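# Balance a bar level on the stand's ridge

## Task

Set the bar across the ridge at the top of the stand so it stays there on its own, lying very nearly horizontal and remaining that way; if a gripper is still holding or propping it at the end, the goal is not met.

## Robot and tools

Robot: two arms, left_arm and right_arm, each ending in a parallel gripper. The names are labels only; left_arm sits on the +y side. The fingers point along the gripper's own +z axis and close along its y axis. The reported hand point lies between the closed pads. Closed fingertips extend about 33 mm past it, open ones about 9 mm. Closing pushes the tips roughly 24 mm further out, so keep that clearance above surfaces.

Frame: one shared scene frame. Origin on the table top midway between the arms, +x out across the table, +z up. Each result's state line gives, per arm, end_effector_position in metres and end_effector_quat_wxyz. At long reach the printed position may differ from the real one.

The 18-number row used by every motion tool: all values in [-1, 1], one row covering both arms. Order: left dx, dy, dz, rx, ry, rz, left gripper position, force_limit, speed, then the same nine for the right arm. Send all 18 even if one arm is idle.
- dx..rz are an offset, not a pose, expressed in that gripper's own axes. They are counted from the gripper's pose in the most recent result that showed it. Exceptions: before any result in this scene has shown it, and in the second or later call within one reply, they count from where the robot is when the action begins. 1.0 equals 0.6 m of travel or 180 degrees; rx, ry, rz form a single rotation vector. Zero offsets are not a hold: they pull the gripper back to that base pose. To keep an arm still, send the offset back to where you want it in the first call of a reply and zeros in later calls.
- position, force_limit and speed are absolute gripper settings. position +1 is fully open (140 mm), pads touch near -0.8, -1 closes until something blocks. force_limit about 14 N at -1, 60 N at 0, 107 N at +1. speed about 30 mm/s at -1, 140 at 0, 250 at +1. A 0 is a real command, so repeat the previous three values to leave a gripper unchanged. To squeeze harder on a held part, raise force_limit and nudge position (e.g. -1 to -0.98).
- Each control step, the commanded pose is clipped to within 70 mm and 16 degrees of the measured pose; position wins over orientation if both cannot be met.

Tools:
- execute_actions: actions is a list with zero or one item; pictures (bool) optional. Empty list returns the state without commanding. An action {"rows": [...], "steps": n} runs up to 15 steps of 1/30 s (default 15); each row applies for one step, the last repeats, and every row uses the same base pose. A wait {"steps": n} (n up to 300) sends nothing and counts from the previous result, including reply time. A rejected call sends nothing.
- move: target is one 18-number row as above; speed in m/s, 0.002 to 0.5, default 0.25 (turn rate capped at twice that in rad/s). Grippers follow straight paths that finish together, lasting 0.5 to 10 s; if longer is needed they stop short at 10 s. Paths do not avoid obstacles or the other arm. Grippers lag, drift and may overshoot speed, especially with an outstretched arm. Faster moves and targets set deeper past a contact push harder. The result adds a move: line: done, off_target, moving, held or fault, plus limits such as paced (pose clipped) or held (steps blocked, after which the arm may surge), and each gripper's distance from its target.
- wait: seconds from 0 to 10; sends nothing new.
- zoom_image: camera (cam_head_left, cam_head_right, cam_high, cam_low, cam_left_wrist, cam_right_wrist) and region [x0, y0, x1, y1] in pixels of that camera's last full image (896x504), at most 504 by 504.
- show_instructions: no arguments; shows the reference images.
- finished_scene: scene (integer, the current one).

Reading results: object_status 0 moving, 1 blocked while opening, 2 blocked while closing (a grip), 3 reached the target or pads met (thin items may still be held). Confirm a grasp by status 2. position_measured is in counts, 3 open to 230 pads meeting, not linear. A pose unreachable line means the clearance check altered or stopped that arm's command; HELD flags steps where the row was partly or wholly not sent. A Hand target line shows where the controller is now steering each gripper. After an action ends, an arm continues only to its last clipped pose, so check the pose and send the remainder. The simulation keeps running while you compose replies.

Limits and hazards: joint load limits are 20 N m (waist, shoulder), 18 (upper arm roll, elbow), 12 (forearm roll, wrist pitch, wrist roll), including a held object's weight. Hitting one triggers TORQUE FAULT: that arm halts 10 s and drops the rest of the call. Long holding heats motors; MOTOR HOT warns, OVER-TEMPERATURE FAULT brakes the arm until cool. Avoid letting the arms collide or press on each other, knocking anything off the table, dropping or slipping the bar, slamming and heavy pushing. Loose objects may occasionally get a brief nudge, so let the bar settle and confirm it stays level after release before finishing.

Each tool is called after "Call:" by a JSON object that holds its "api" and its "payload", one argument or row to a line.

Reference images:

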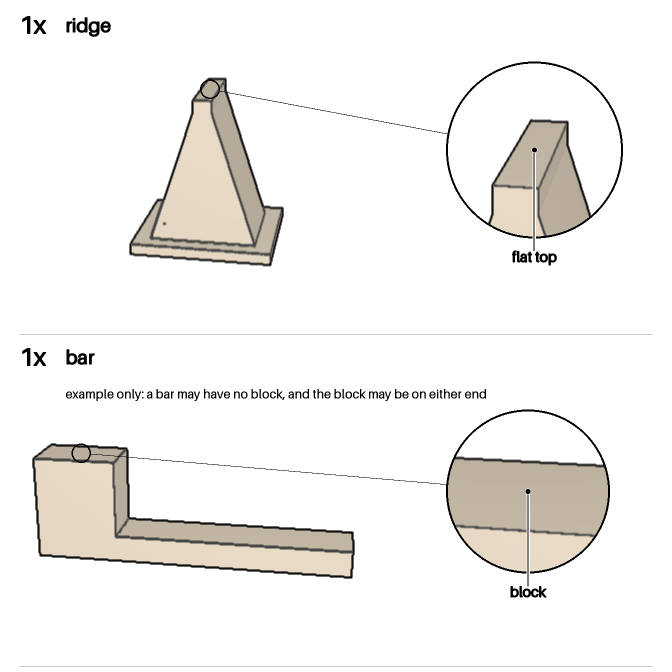

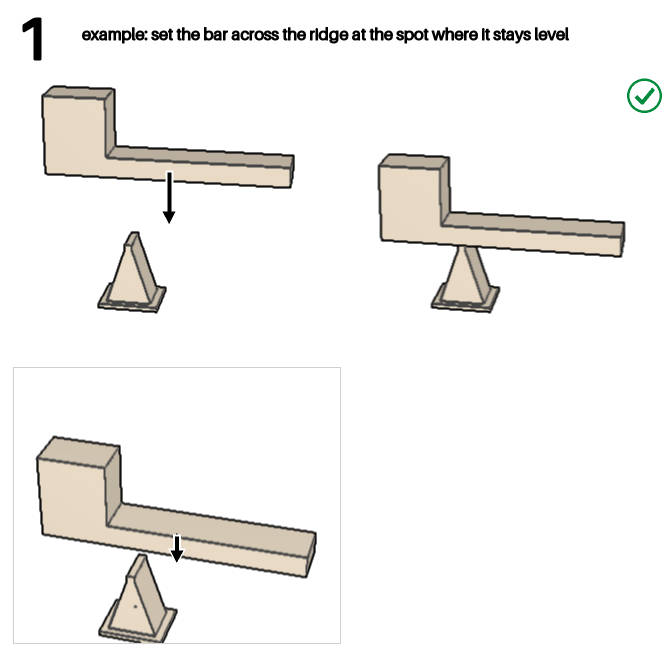

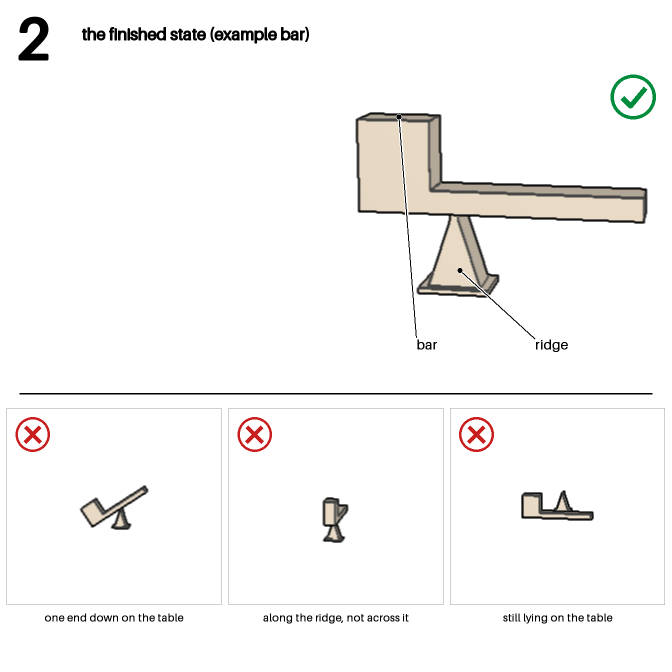

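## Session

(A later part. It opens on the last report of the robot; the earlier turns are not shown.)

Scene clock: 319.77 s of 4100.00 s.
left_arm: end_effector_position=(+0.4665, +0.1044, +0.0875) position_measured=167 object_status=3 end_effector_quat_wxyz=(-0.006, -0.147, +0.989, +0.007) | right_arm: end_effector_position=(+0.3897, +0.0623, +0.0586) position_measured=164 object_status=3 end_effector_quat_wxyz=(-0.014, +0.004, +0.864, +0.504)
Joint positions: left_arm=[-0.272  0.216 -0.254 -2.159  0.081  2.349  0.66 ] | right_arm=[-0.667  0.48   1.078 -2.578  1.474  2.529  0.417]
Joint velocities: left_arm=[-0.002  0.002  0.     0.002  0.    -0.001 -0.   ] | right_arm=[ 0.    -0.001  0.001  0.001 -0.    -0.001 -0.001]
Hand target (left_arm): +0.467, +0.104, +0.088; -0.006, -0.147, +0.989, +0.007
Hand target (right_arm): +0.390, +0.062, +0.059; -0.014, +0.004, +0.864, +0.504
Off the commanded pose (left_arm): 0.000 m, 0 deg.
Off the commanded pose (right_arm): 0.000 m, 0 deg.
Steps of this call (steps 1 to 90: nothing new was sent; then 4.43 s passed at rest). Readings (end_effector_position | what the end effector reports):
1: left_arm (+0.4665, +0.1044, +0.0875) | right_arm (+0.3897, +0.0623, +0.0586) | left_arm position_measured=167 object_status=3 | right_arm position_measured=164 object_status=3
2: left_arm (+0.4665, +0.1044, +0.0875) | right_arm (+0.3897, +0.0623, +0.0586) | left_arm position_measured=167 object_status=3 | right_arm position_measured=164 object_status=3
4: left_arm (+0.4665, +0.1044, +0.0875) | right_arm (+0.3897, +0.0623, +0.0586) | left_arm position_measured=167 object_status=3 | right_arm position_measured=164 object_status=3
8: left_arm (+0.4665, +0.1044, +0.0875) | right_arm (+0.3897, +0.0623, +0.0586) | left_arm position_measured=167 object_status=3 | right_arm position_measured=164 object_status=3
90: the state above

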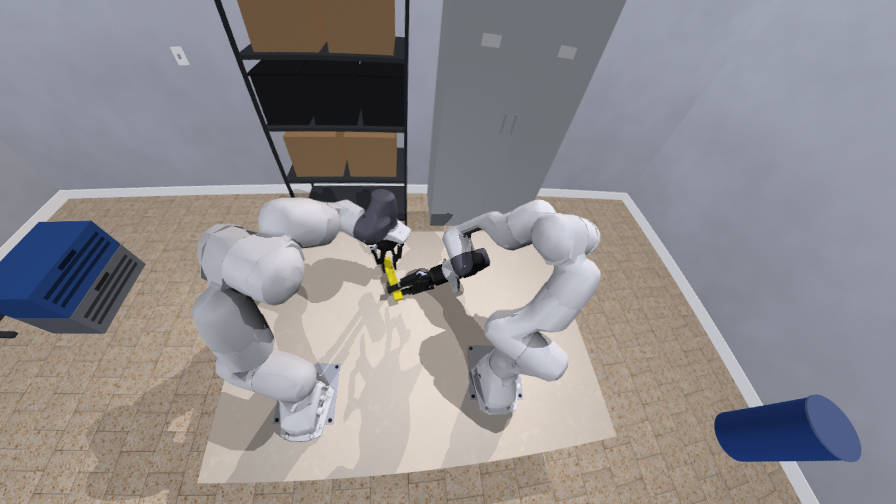

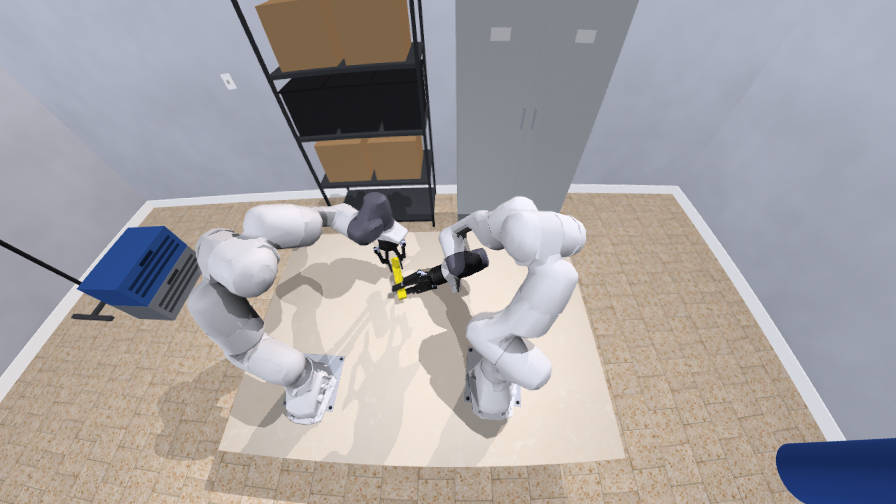

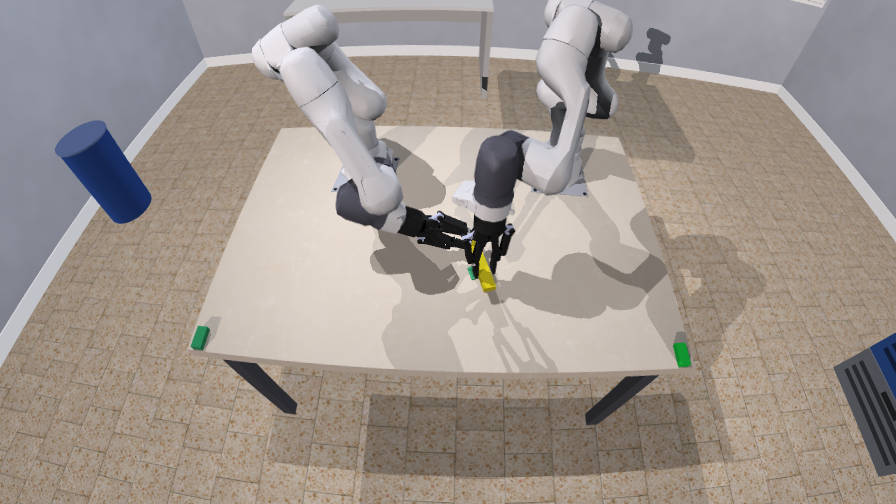

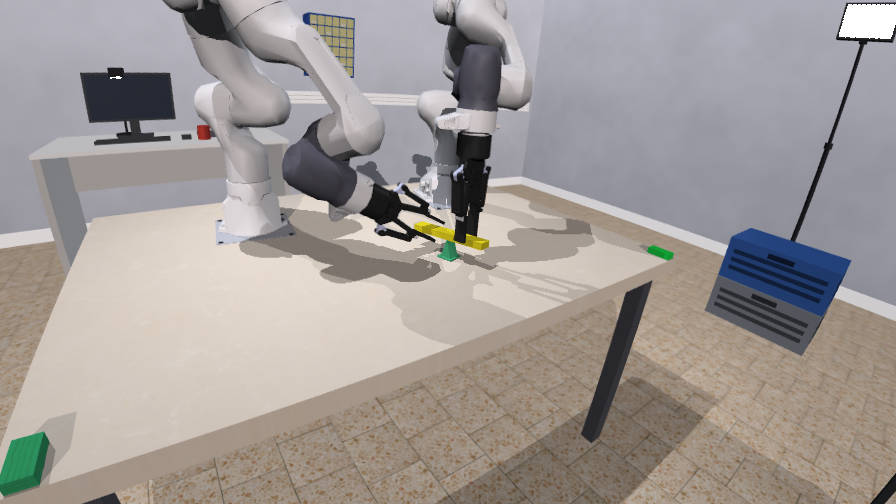

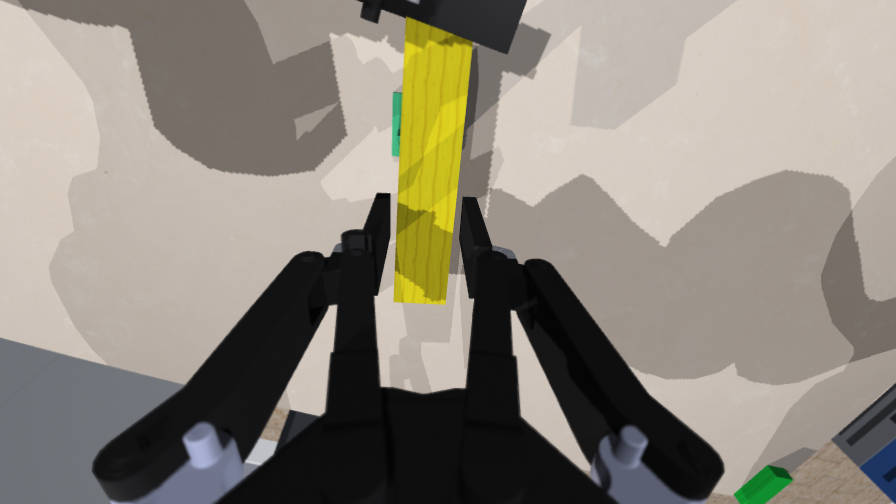

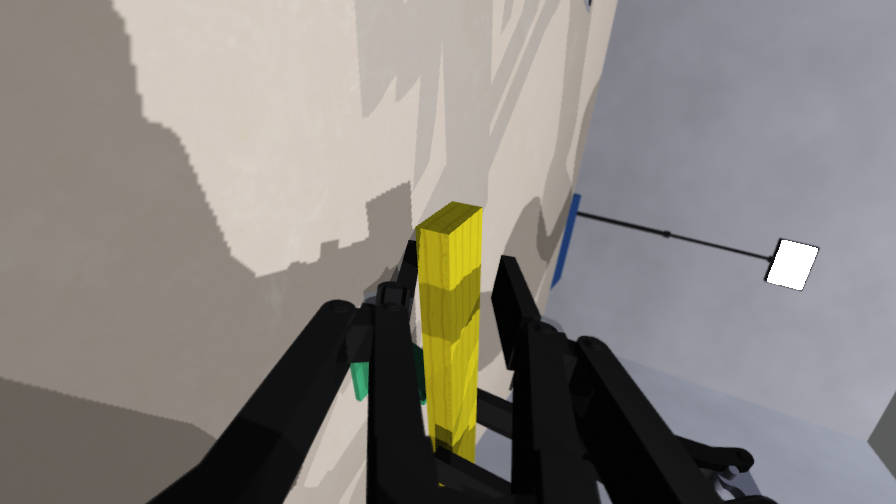

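Call:
{"api": "execute_actions", "payload": {
  "actions": [
    {"rows":[[0,0,0,0,0,0,-0.3,0.3,-1,0,0,0,0,0,0,-0.34,-1,-1]],"steps":15}
  ],
  "pictures": false
}}

Call:
{"api": "execute_actions", "payload": {
  "actions": [
    {"rows":[[0,0,0,0,0,0,-1,0.3,-0.6,0,0,0,0,0,0,-0.34,-1,-1]],"steps":15}
  ],
  "pictures": false
}}

Call:
{"api": "execute_actions", "payload": {
  "actions": [
    {"rows":[[-0.003,0,0,0,0,0,-1,0.3,-0.6,0,0,0,0,0,0,-0.34,-1,-1],[-0.005,0,0,0,0,0,-1,0.3,-0.6,0,0,0,0,0,0,-0.34,-1,-1],[-0.007,0,0,0,0,0,-1,0.3,-0.6,0,0,0,0,0,0,-0.34,-1,-1],[-0.009,0,0,0,0,0,-1,0.3,-0.6,0,0,0,0,0,0,-0.34,-1,-1],[-0.010,0,0,0,0,0,-1,0.3,-0.6,0,0,0,0,0,0,-0.34,-1,-1]],"steps":15}
  ],
  "pictures": false
}}

Call:
{"api": "execute_actions", "payload": {
  "actions": [
    {"steps":15}
  ],
  "pictures": false
}}

Call:
{"api": "execute_actions", "payload": {
  "actions": [
    {"rows":[[0,0,0,0,0,0,-0.3,0.3,-1,0,0,0,0,0,0,-0.34,-1,-1]],"steps":15}
  ],
  "pictures": false
}}

Call:
{"api": "execute_actions", "payload": {
  "actions": [
    {"rows":[[0,0,0,0,0,0,-0.3,0.3,-1,0,0,0,0,0,0,-0.28,-1,-1]],"steps":15}
  ],
  "pictures": false
}}

Call:
{"api": "wait", "payload": {
  "seconds": 1.5
}}

Scene clock: 329.27 s of 4100.00 s.
left_arm: end_effector_position=(+0.4665, +0.1044, +0.0875) position_measured=167 object_status=3 end_effector_quat_wxyz=(-0.006, -0.147, +0.989, +0.007) | right_arm: end_effector_position=(+0.3897, +0.0623, +0.0586) position_measured=172 object_status=3 end_effector_quat_wxyz=(-0.014, +0.004, +0.864, +0.504)
Joint positions: left_arm=[-0.272  0.216 -0.254 -2.159  0.081  2.349  0.66 ] | right_arm=[-0.667  0.48   1.078 -2.578  1.474  2.529  0.417]
Joint velocities: left_arm=[ 0.     0.    -0.     0.001 -0.001 -0.     0.001] | right_arm=[-0.002  0.    -0.001 -0.002  0.    -0.     0.001]
Hand target (left_arm): +0.467, +0.104, +0.088; -0.006, -0.147, +0.989, +0.007
Hand target (right_arm): +0.390, +0.062, +0.059; -0.014, +0.004, +0.864, +0.504
Off the commanded pose (left_arm): 0.000 m, 0 deg.
Off the commanded pose (right_arm): 0.000 m, 0 deg.
Steps of this call (steps 1 to 90: nothing new was sent; then 6.00 s passed at rest; steps 91 to 105: all 15 steps of this action). Readings (end_effector_position | what the end effector reports):
91: left_arm (+0.4665, +0.1044, +0.0875) | right_arm (+0.3897, +0.0623, +0.0586) | left_arm position_measured=167 object_status=3 | right_arm position_measured=164 object_status=0
92: left_arm (+0.4665, +0.1044, +0.0875) | right_arm (+0.3897, +0.0623, +0.0586) | left_arm position_measured=167 object_status=3 | right_arm position_measured=165 object_status=0
94: left_arm (+0.4665, +0.1044, +0.0875) | right_arm (+0.3897, +0.0623, +0.0586) | left_arm position_measured=167 object_status=3 | right_arm position_measured=169 object_status=0
98: left_arm (+0.4665, +0.1044, +0.0875) | right_arm (+0.3897, +0.0623, +0.0586) | left_arm position_measured=167 object_status=3 | right_arm position_measured=172 object_status=0
105: the state above

Scene clock: 329.77 s of 4100.00 s.
left_arm: end_effector_position=(+0.4665, +0.1044, +0.0875) position_measured=187 object_status=2 end_effector_quat_wxyz=(-0.006, -0.147, +0.989, +0.008) | right_arm: end_effector_position=(+0.3898, +0.0622, +0.0586) position_measured=172 object_status=3 end_effector_quat_wxyz=(-0.014, +0.004, +0.864, +0.504)
Joint positions: left_arm=[-0.272  0.216 -0.254 -2.159  0.081  2.348  0.66 ] | right_arm=[-0.667  0.48   1.078 -2.578  1.474  2.529  0.417]
Joint velocities: left_arm=[ 0.001  0.    -0.001  0.001  0.     0.     0.001] | right_arm=[-0.001  0.     0.001  0.002  0.     0.     0.   ]
Hand target (left_arm): +0.467, +0.104, +0.088; -0.006, -0.147, +0.989, +0.007
Hand target (right_arm): +0.390, +0.062, +0.059; -0.014, +0.004, +0.864, +0.504
Off the commanded pose (left_arm): 0.000 m, 0 deg.
Off the commanded pose (right_arm): 0.000 m, 0 deg.
Steps of this call (steps 1 to 15: all 15 steps of this action). Readings (end_effector_position | what the end effector reports):
1: left_arm (+0.4665, +0.1044, +0.0875) | right_arm (+0.3897, +0.0623, +0.0586) | left_arm position_measured=167 object_status=0 | right_arm position_measured=172 object_status=3
2: left_arm (+0.4665, +0.1044, +0.0875) | right_arm (+0.3897, +0.0623, +0.0586) | left_arm position_measured=170 object_status=0 | right_arm position_measured=172 object_status=3
4: left_arm (+0.4665, +0.1044, +0.0875) | right_arm (+0.3897, +0.0623, +0.0586) | left_arm position_measured=178 object_status=0 | right_arm position_measured=172 object_status=3
8: left_arm (+0.4665, +0.1044, +0.0875) | right_arm (+0.3898, +0.0622, +0.0586) | left_arm position_measured=187 object_status=0 | right_arm position_measured=172 object_status=3
15: the state above

Scene clock: 330.27 s of 4100.00 s.
left_arm: end_effector_position=(+0.4703, +0.1048, +0.0875) position_measured=187 object_status=2 end_effector_quat_wxyz=(-0.007, -0.148, +0.989, +0.007) | right_arm: end_effector_position=(+0.3899, +0.0620, +0.0584) position_measured=172 object_status=3 end_effector_quat_wxyz=(-0.014, +0.004, +0.864, +0.503)
Joint positions: left_arm=[-0.27   0.225 -0.252 -2.147  0.081  2.343  0.664] | right_arm=[-0.667  0.48   1.078 -2.578  1.474  2.53   0.417]
Joint velocities: left_arm=[ 0.001  0.    -0.     0.001  0.001 -0.001  0.002] | right_arm=[ 0.001  0.     0.     0.     0.    -0.     0.   ]
Hand target (left_arm): +0.472, +0.106, +0.088; -0.006, -0.147, +0.989, +0.007
Hand target (right_arm): +0.390, +0.062, +0.059; -0.014, +0.004, +0.864, +0.504
Off the commanded pose (left_arm): 0.002 m, 0 deg.
Off the commanded pose (right_arm): 0.000 m, 0 deg.
Steps of this call (steps 1 to 15: all 15 steps of this action). Readings (end_effector_position | what the end effector reports):
1: left_arm (+0.4666, +0.1044, +0.0876) | right_arm (+0.3898, +0.0622, +0.0585) | left_arm position_measured=187 object_status=2 | right_arm position_measured=172 object_status=3
2: left_arm (+0.4668, +0.1043, +0.0876) | right_arm (+0.3898, +0.0621, +0.0585) | left_arm position_measured=187 object_status=2 | right_arm position_measured=172 object_status=3
4: left_arm (+0.4678, +0.1041, +0.0875) | right_arm (+0.3898, +0.0621, +0.0584) | left_arm position_measured=187 object_status=2 | right_arm position_measured=172 object_status=3
8: left_arm (+0.4699, +0.1047, +0.0875) | right_arm (+0.3899, +0.0620, +0.0584) | left_arm position_measured=187 object_status=2 | right_arm position_measured=172 object_status=3
15: the state above

Scene clock: 330.77 s of 4100.00 s.
left_arm: end_effector_position=(+0.4704, +0.1048, +0.0875) position_measured=187 object_status=2 end_effector_quat_wxyz=(-0.007, -0.147, +0.989, +0.007) | right_arm: end_effector_position=(+0.3899, +0.0620, +0.0584) position_measured=172 object_status=3 end_effector_quat_wxyz=(-0.014, +0.004, +0.864, +0.503)
Joint positions: left_arm=[-0.27   0.225 -0.252 -2.147  0.081  2.343  0.664] | right_arm=[-0.667  0.48   1.078 -2.578  1.474  2.53   0.417]
Joint velocities: left_arm=[-0.001 -0.001  0.001  0.001  0.    -0.     0.001] | right_arm=[-0.001  0.001  0.001 -0.001  0.    -0.001 -0.001]
Hand target (left_arm): +0.472, +0.106, +0.088; -0.006, -0.147, +0.989, +0.007
Hand target (right_arm): +0.390, +0.062, +0.059; -0.014, +0.004, +0.864, +0.504
Off the commanded pose (left_arm): 0.002 m, 0 deg.
Off the commanded pose (right_arm): 0.000 m, 0 deg.
Steps of this call (steps 1 to 15: nothing new was sent). Readings (end_effector_position | what the end effector reports):
1: left_arm (+0.4703, +0.1048, +0.0875) | right_arm (+0.3899, +0.0620, +0.0584) | left_arm position_measured=187 object_status=2 | right_arm position_measured=172 object_status=3
2: left_arm (+0.4703, +0.1048, +0.0875) | right_arm (+0.3899, +0.0620, +0.0584) | left_arm position_measured=187 object_status=2 | right_arm position_measured=172 object_status=3
4: left_arm (+0.4703, +0.1048, +0.0875) | right_arm (+0.3899, +0.0620, +0.0584) | left_arm position_measured=187 object_status=2 | right_arm position_measured=172 object_status=3
8: left_arm (+0.4703, +0.1048, +0.0875) | right_arm (+0.3899, +0.0620, +0.0584) | left_arm position_measured=187 object_status=2 | right_arm position_measured=172 object_status=3
15: the state above

Scene clock: 331.27 s of 4100.00 s.
left_arm: end_effector_position=(+0.4703, +0.1048, +0.0875) position_measured=167 object_status=0 end_effector_quat_wxyz=(-0.007, -0.147, +0.989, +0.007) | right_arm: end_effector_position=(+0.3899, +0.0620, +0.0584) position_measured=172 object_status=3 end_effector_quat_wxyz=(-0.014, +0.004, +0.864, +0.503)
Joint positions: left_arm=[-0.27   0.225 -0.252 -2.147  0.081  2.343  0.664] | right_arm=[-0.667  0.48   1.078 -2.578  1.474  2.53   0.417]
Joint velocities: left_arm=[ 0.001 -0.    -0.    -0.    -0.001  0.    -0.   ] | right_arm=[ 0.002 -0.001  0.002 -0.    -0.001  0.001 -0.002]
Hand target (left_arm): +0.470, +0.105, +0.087; -0.007, -0.147, +0.989, +0.007
Hand target (right_arm): +0.390, +0.062, +0.058; -0.014, +0.004, +0.864, +0.503
Off the commanded pose (left_arm): 0.000 m, 0 deg.
Off the commanded pose (right_arm): 0.000 m, 0 deg.
Steps of this call (steps 1 to 15: all 15 steps of this action). Readings (end_effector_position | what the end effector reports):
1: left_arm (+0.4703, +0.1048, +0.0875) | right_arm (+0.3899, +0.0620, +0.0584) | left_arm position_measured=187 object_status=0 | right_arm position_measured=172 object_status=3
2: left_arm (+0.4703, +0.1048, +0.0875) | right_arm (+0.3899, +0.0620, +0.0584) | left_arm position_measured=187 object_status=0 | right_arm position_measured=172 object_status=3
4: left_arm (+0.4703, +0.1048, +0.0875) | right_arm (+0.3899, +0.0620, +0.0584) | left_arm position_measured=182 object_status=0 | right_arm position_measured=172 object_status=3
8: left_arm (+0.4703, +0.1048, +0.0875) | right_arm (+0.3899, +0.0620, +0.0584) | left_arm position_measured=176 object_status=0 | right_arm position_measured=172 object_status=3
15: the state above

Scene clock: 331.77 s of 4100.00 s.
left_arm: end_effector_position=(+0.4703, +0.1048, +0.0875) position_measured=167 object_status=3 end_effector_quat_wxyz=(-0.007, -0.147, +0.989, +0.007) | right_arm: end_effector_position=(+0.3899, +0.0620, +0.0584) position_measured=164 object_status=3 end_effector_quat_wxyz=(-0.014, +0.004, +0.864, +0.503)
Joint positions: left_arm=[-0.27   0.225 -0.252 -2.147  0.081  2.343  0.664] | right_arm=[-0.667  0.48   1.078 -2.578  1.474  2.53   0.417]
Joint velocities: left_arm=[ 0.    -0.     0.001 -0.001 -0.     0.    -0.002] | right_arm=[ 0.    -0.     0.001  0.001  0.001  0.    -0.001]
Hand target (left_arm): +0.470, +0.105, +0.087; -0.007, -0.147, +0.989, +0.007
Hand target (right_arm): +0.390, +0.062, +0.058; -0.014, +0.004, +0.864, +0.503
Off the commanded pose (left_arm): 0.000 m, 0 deg.
Off the commanded pose (right_arm): 0.000 m, 0 deg.
Steps of this call (steps 1 to 15: all 15 steps of this action). Readings (end_effector_position | what the end effector reports):
1: left_arm (+0.4703, +0.1048, +0.0875) | right_arm (+0.3899, +0.0620, +0.0584) | left_arm position_measured=167 object_status=0 | right_arm position_measured=172 object_status=0
2: left_arm (+0.4703, +0.1048, +0.0875) | right_arm (+0.3899, +0.0620, +0.0584) | left_arm position_measured=167 object_status=0 | right_arm position_measured=171 object_status=0
4: left_arm (+0.4703, +0.1048, +0.0875) | right_arm (+0.3899, +0.0620, +0.0584) | left_arm position_measured=167 object_status=3 | right_arm position_measured=168 object_status=0
8: left_arm (+0.4703, +0.1048, +0.0875) | right_arm (+0.3899, +0.0620, +0.0584) | left_arm position_measured=167 object_status=3 | right_arm position_measured=164 object_status=0
15: the state above

Scene clock: 333.27 s of 4100.00 s.
left_arm: end_effector_position=(+0.4703, +0.1048, +0.0875) position_measured=167 object_status=3 end_effector_quat_wxyz=(-0.007, -0.147, +0.989, +0.007) | right_arm: end_effector_position=(+0.3899, +0.0620, +0.0584) position_measured=164 object_status=3 end_effector_quat_wxyz=(-0.014, +0.004, +0.864, +0.503)
Joint positions: left_arm=[-0.27   0.225 -0.252 -2.147  0.081  2.343  0.664] | right_arm=[-0.667  0.48   1.078 -2.578  1.474  2.53   0.417]
Joint velocities: left_arm=[ 0.001  0.001 -0.001  0.     0.001  0.001  0.   ] | right_arm=[ 0.     0.     0.001 -0.002  0.001  0.001 -0.   ]
Hand target (left_arm): +0.470, +0.105, +0.087; -0.007, -0.147, +0.989, +0.007
Hand target (right_arm): +0.390, +0.062, +0.058; -0.014, +0.004, +0.864, +0.503
Off the commanded pose (left_arm): 0.000 m, 0 deg.
Off the commanded pose (right_arm): 0.000 m, 0 deg.
Steps of this call (steps 1 to 45: nothing new was sent). Readings (end_effector_position | what the end effector reports):
1: left_arm (+0.4703, +0.1048, +0.0875) | right_arm (+0.3899, +0.0620, +0.0584) | left_arm position_measured=167 object_status=3 | right_arm position_measured=164 object_status=3
2: left_arm (+0.4703, +0.1048, +0.0875) | right_arm (+0.3899, +0.0620, +0.0584) | left_arm position_measured=167 object_status=3 | right_arm position_measured=164 object_status=3
4: left_arm (+0.4703, +0.1048, +0.0875) | right_arm (+0.3899, +0.0620, +0.0584) | left_arm position_measured=167 object_status=3 | right_arm position_measured=164 object_status=3
8: left_arm (+0.4703, +0.1048, +0.0875) | right_arm (+0.3899, +0.0620, +0.0584) | left_arm position_measured=167 object_status=3 | right_arm position_measured=164 object_status=3
45: the state above

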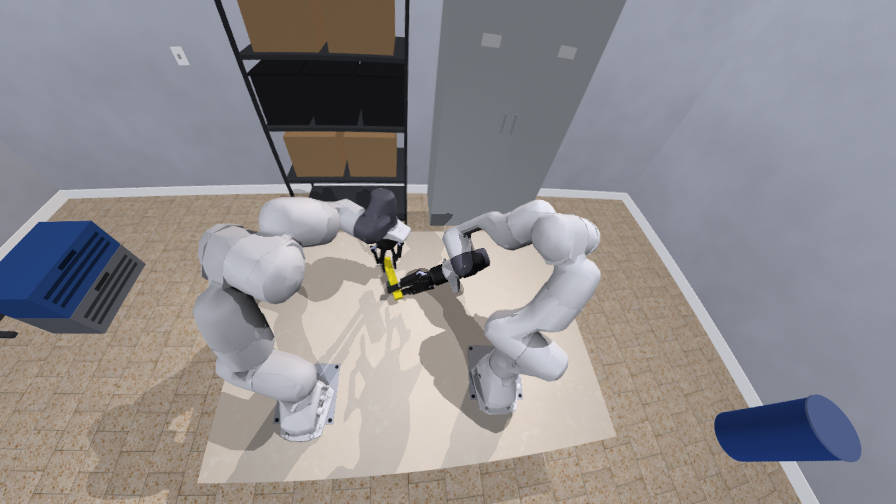

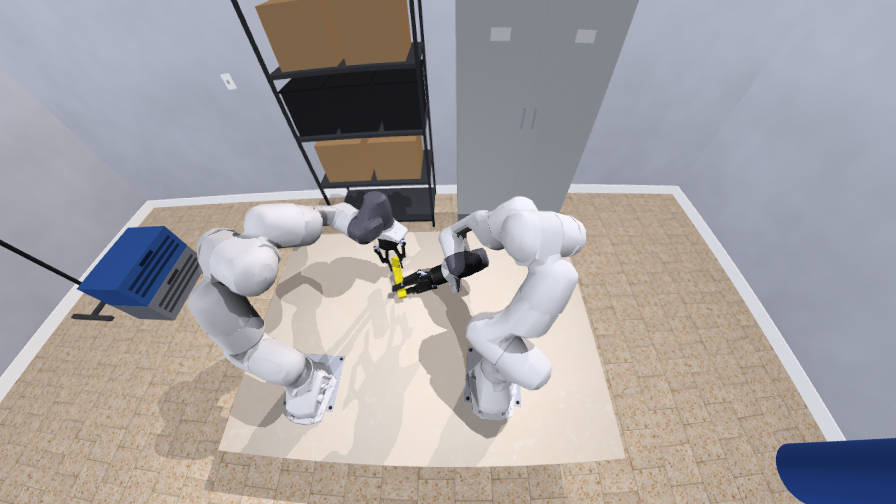

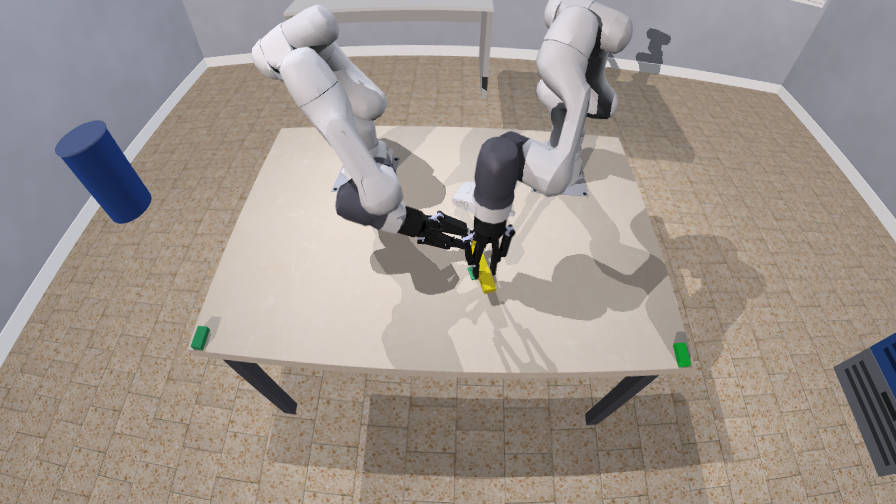

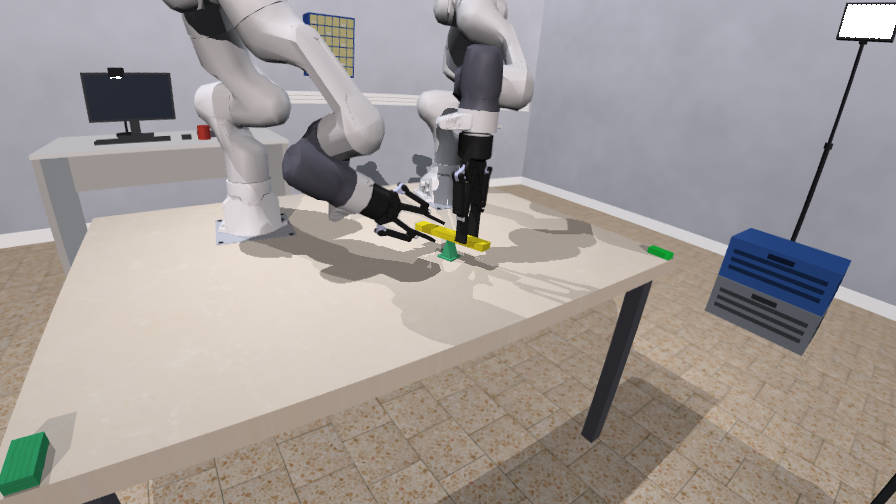

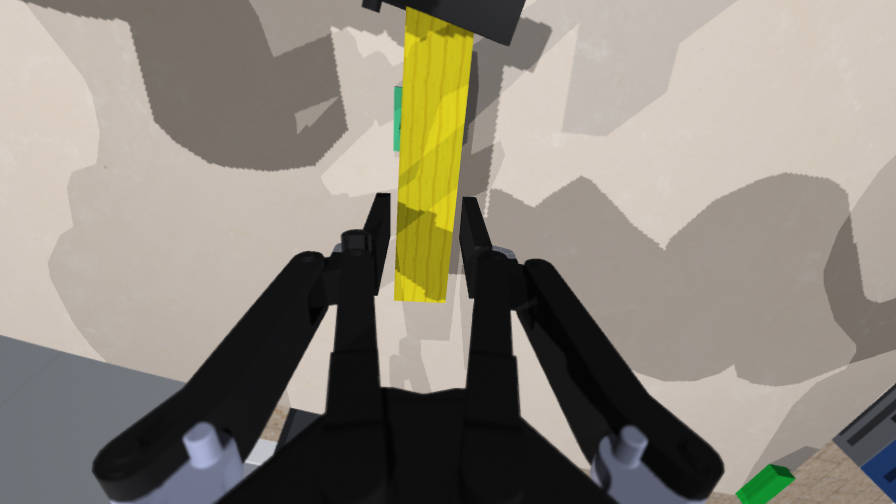

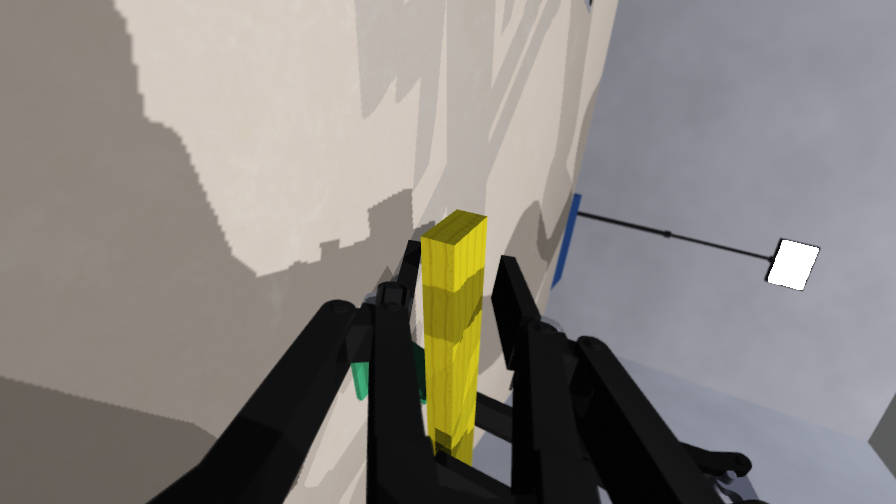

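Call:
{"api": "move", "payload": {
  "target": [0,0,0,0,0,0,-0.3,0.3,-1,0,0,0,0,0,0,-0.2,-1,-1]
}}

Call:
{"api": "zoom_image", "payload": {
  "camera": "cam_right_wrist",
  "region": [300,180,600,504]
}}

Scene clock: 336.43 s of 4100.00 s.
left_arm: end_effector_position=(+0.4703, +0.1048, +0.0875) position_measured=167 object_status=3 end_effector_quat_wxyz=(-0.007, -0.147, +0.989, +0.007) | right_arm: end_effector_position=(+0.3899, +0.0620, +0.0584) position_measured=154 object_status=3 end_effector_quat_wxyz=(-0.014, +0.004, +0.864, +0.503)
Joint positions: left_arm=[-0.27   0.225 -0.252 -2.147  0.081  2.343  0.664] | right_arm=[-0.667  0.48   1.078 -2.578  1.474  2.53   0.417]
Joint velocities: left_arm=[ 0.001 -0.    -0.001  0.    -0.001  0.    -0.   ] | right_arm=[-0.001 -0.     0.002 -0.    -0.    -0.001  0.   ]
Hand target (left_arm): +0.470, +0.105, +0.087; -0.007, -0.147, +0.989, +0.007
Hand target (right_arm): +0.390, +0.062, +0.058; -0.014, +0.004, +0.864, +0.503
Off the commanded pose (left_arm): 0.000 m, 0 deg.
Off the commanded pose (right_arm): 0.000 m, 0 deg.
move: done

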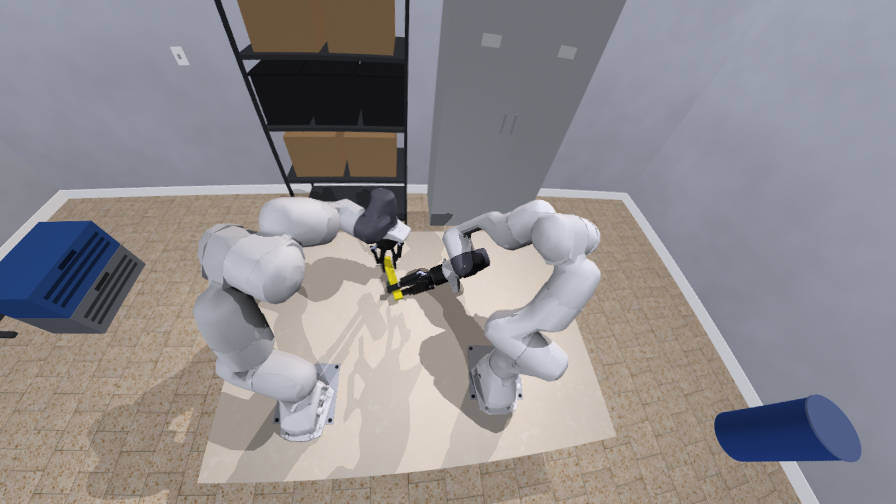

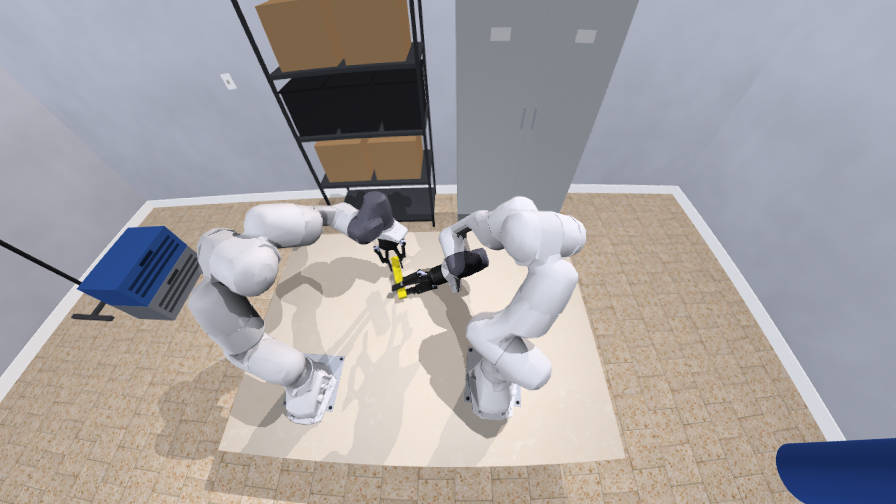

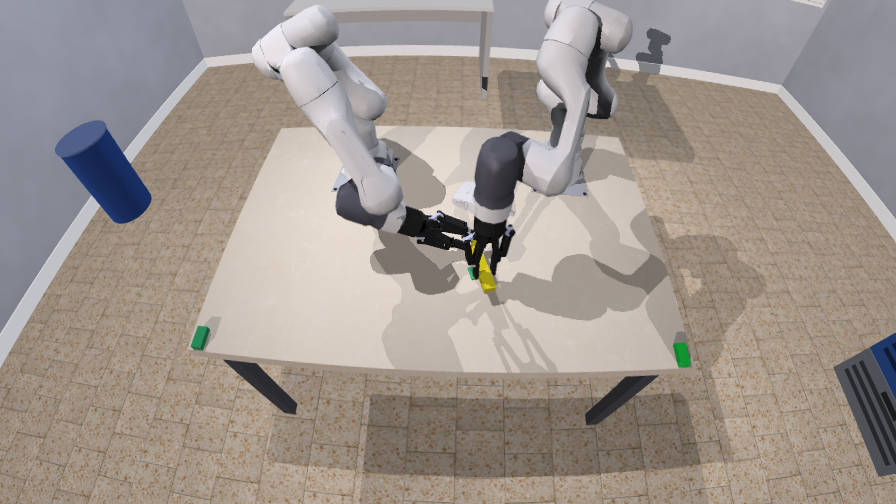

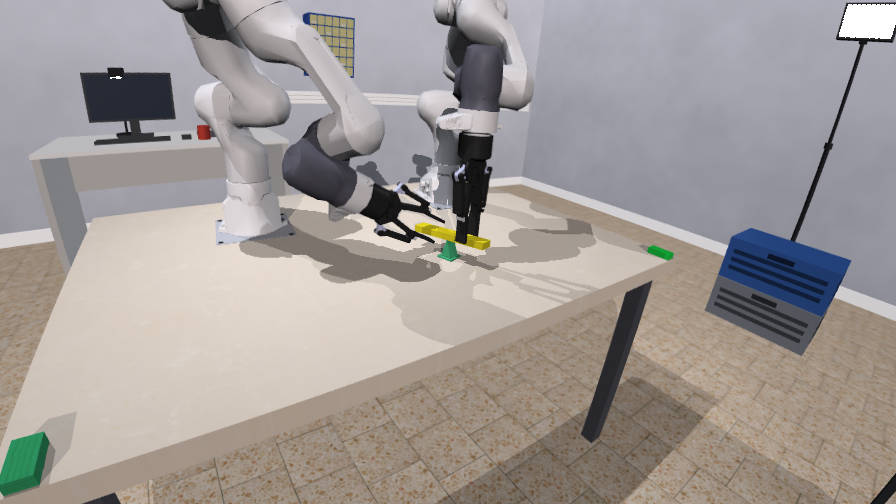

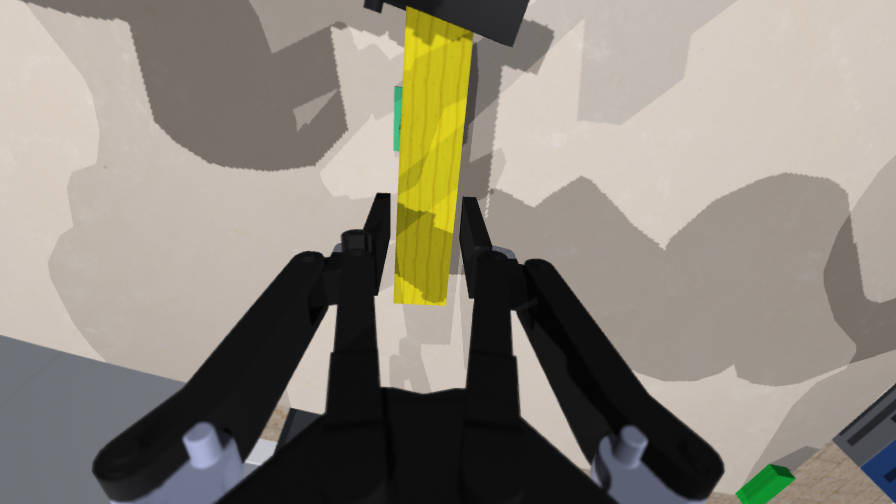

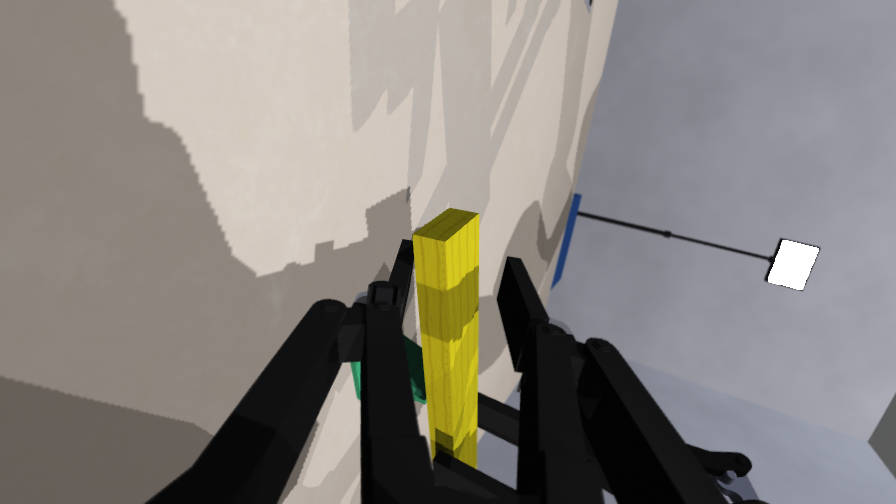

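Region (300, 180, 600, 504) of cam_right_wrist's 896x504 image, scaled by 1.556, with more detail than that image has; it fills the left 467 columns of this view, and the rest is white.

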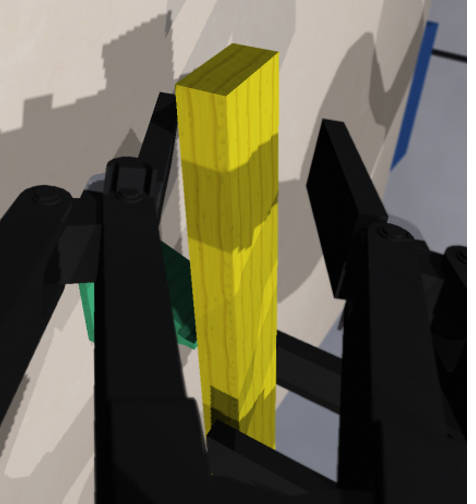

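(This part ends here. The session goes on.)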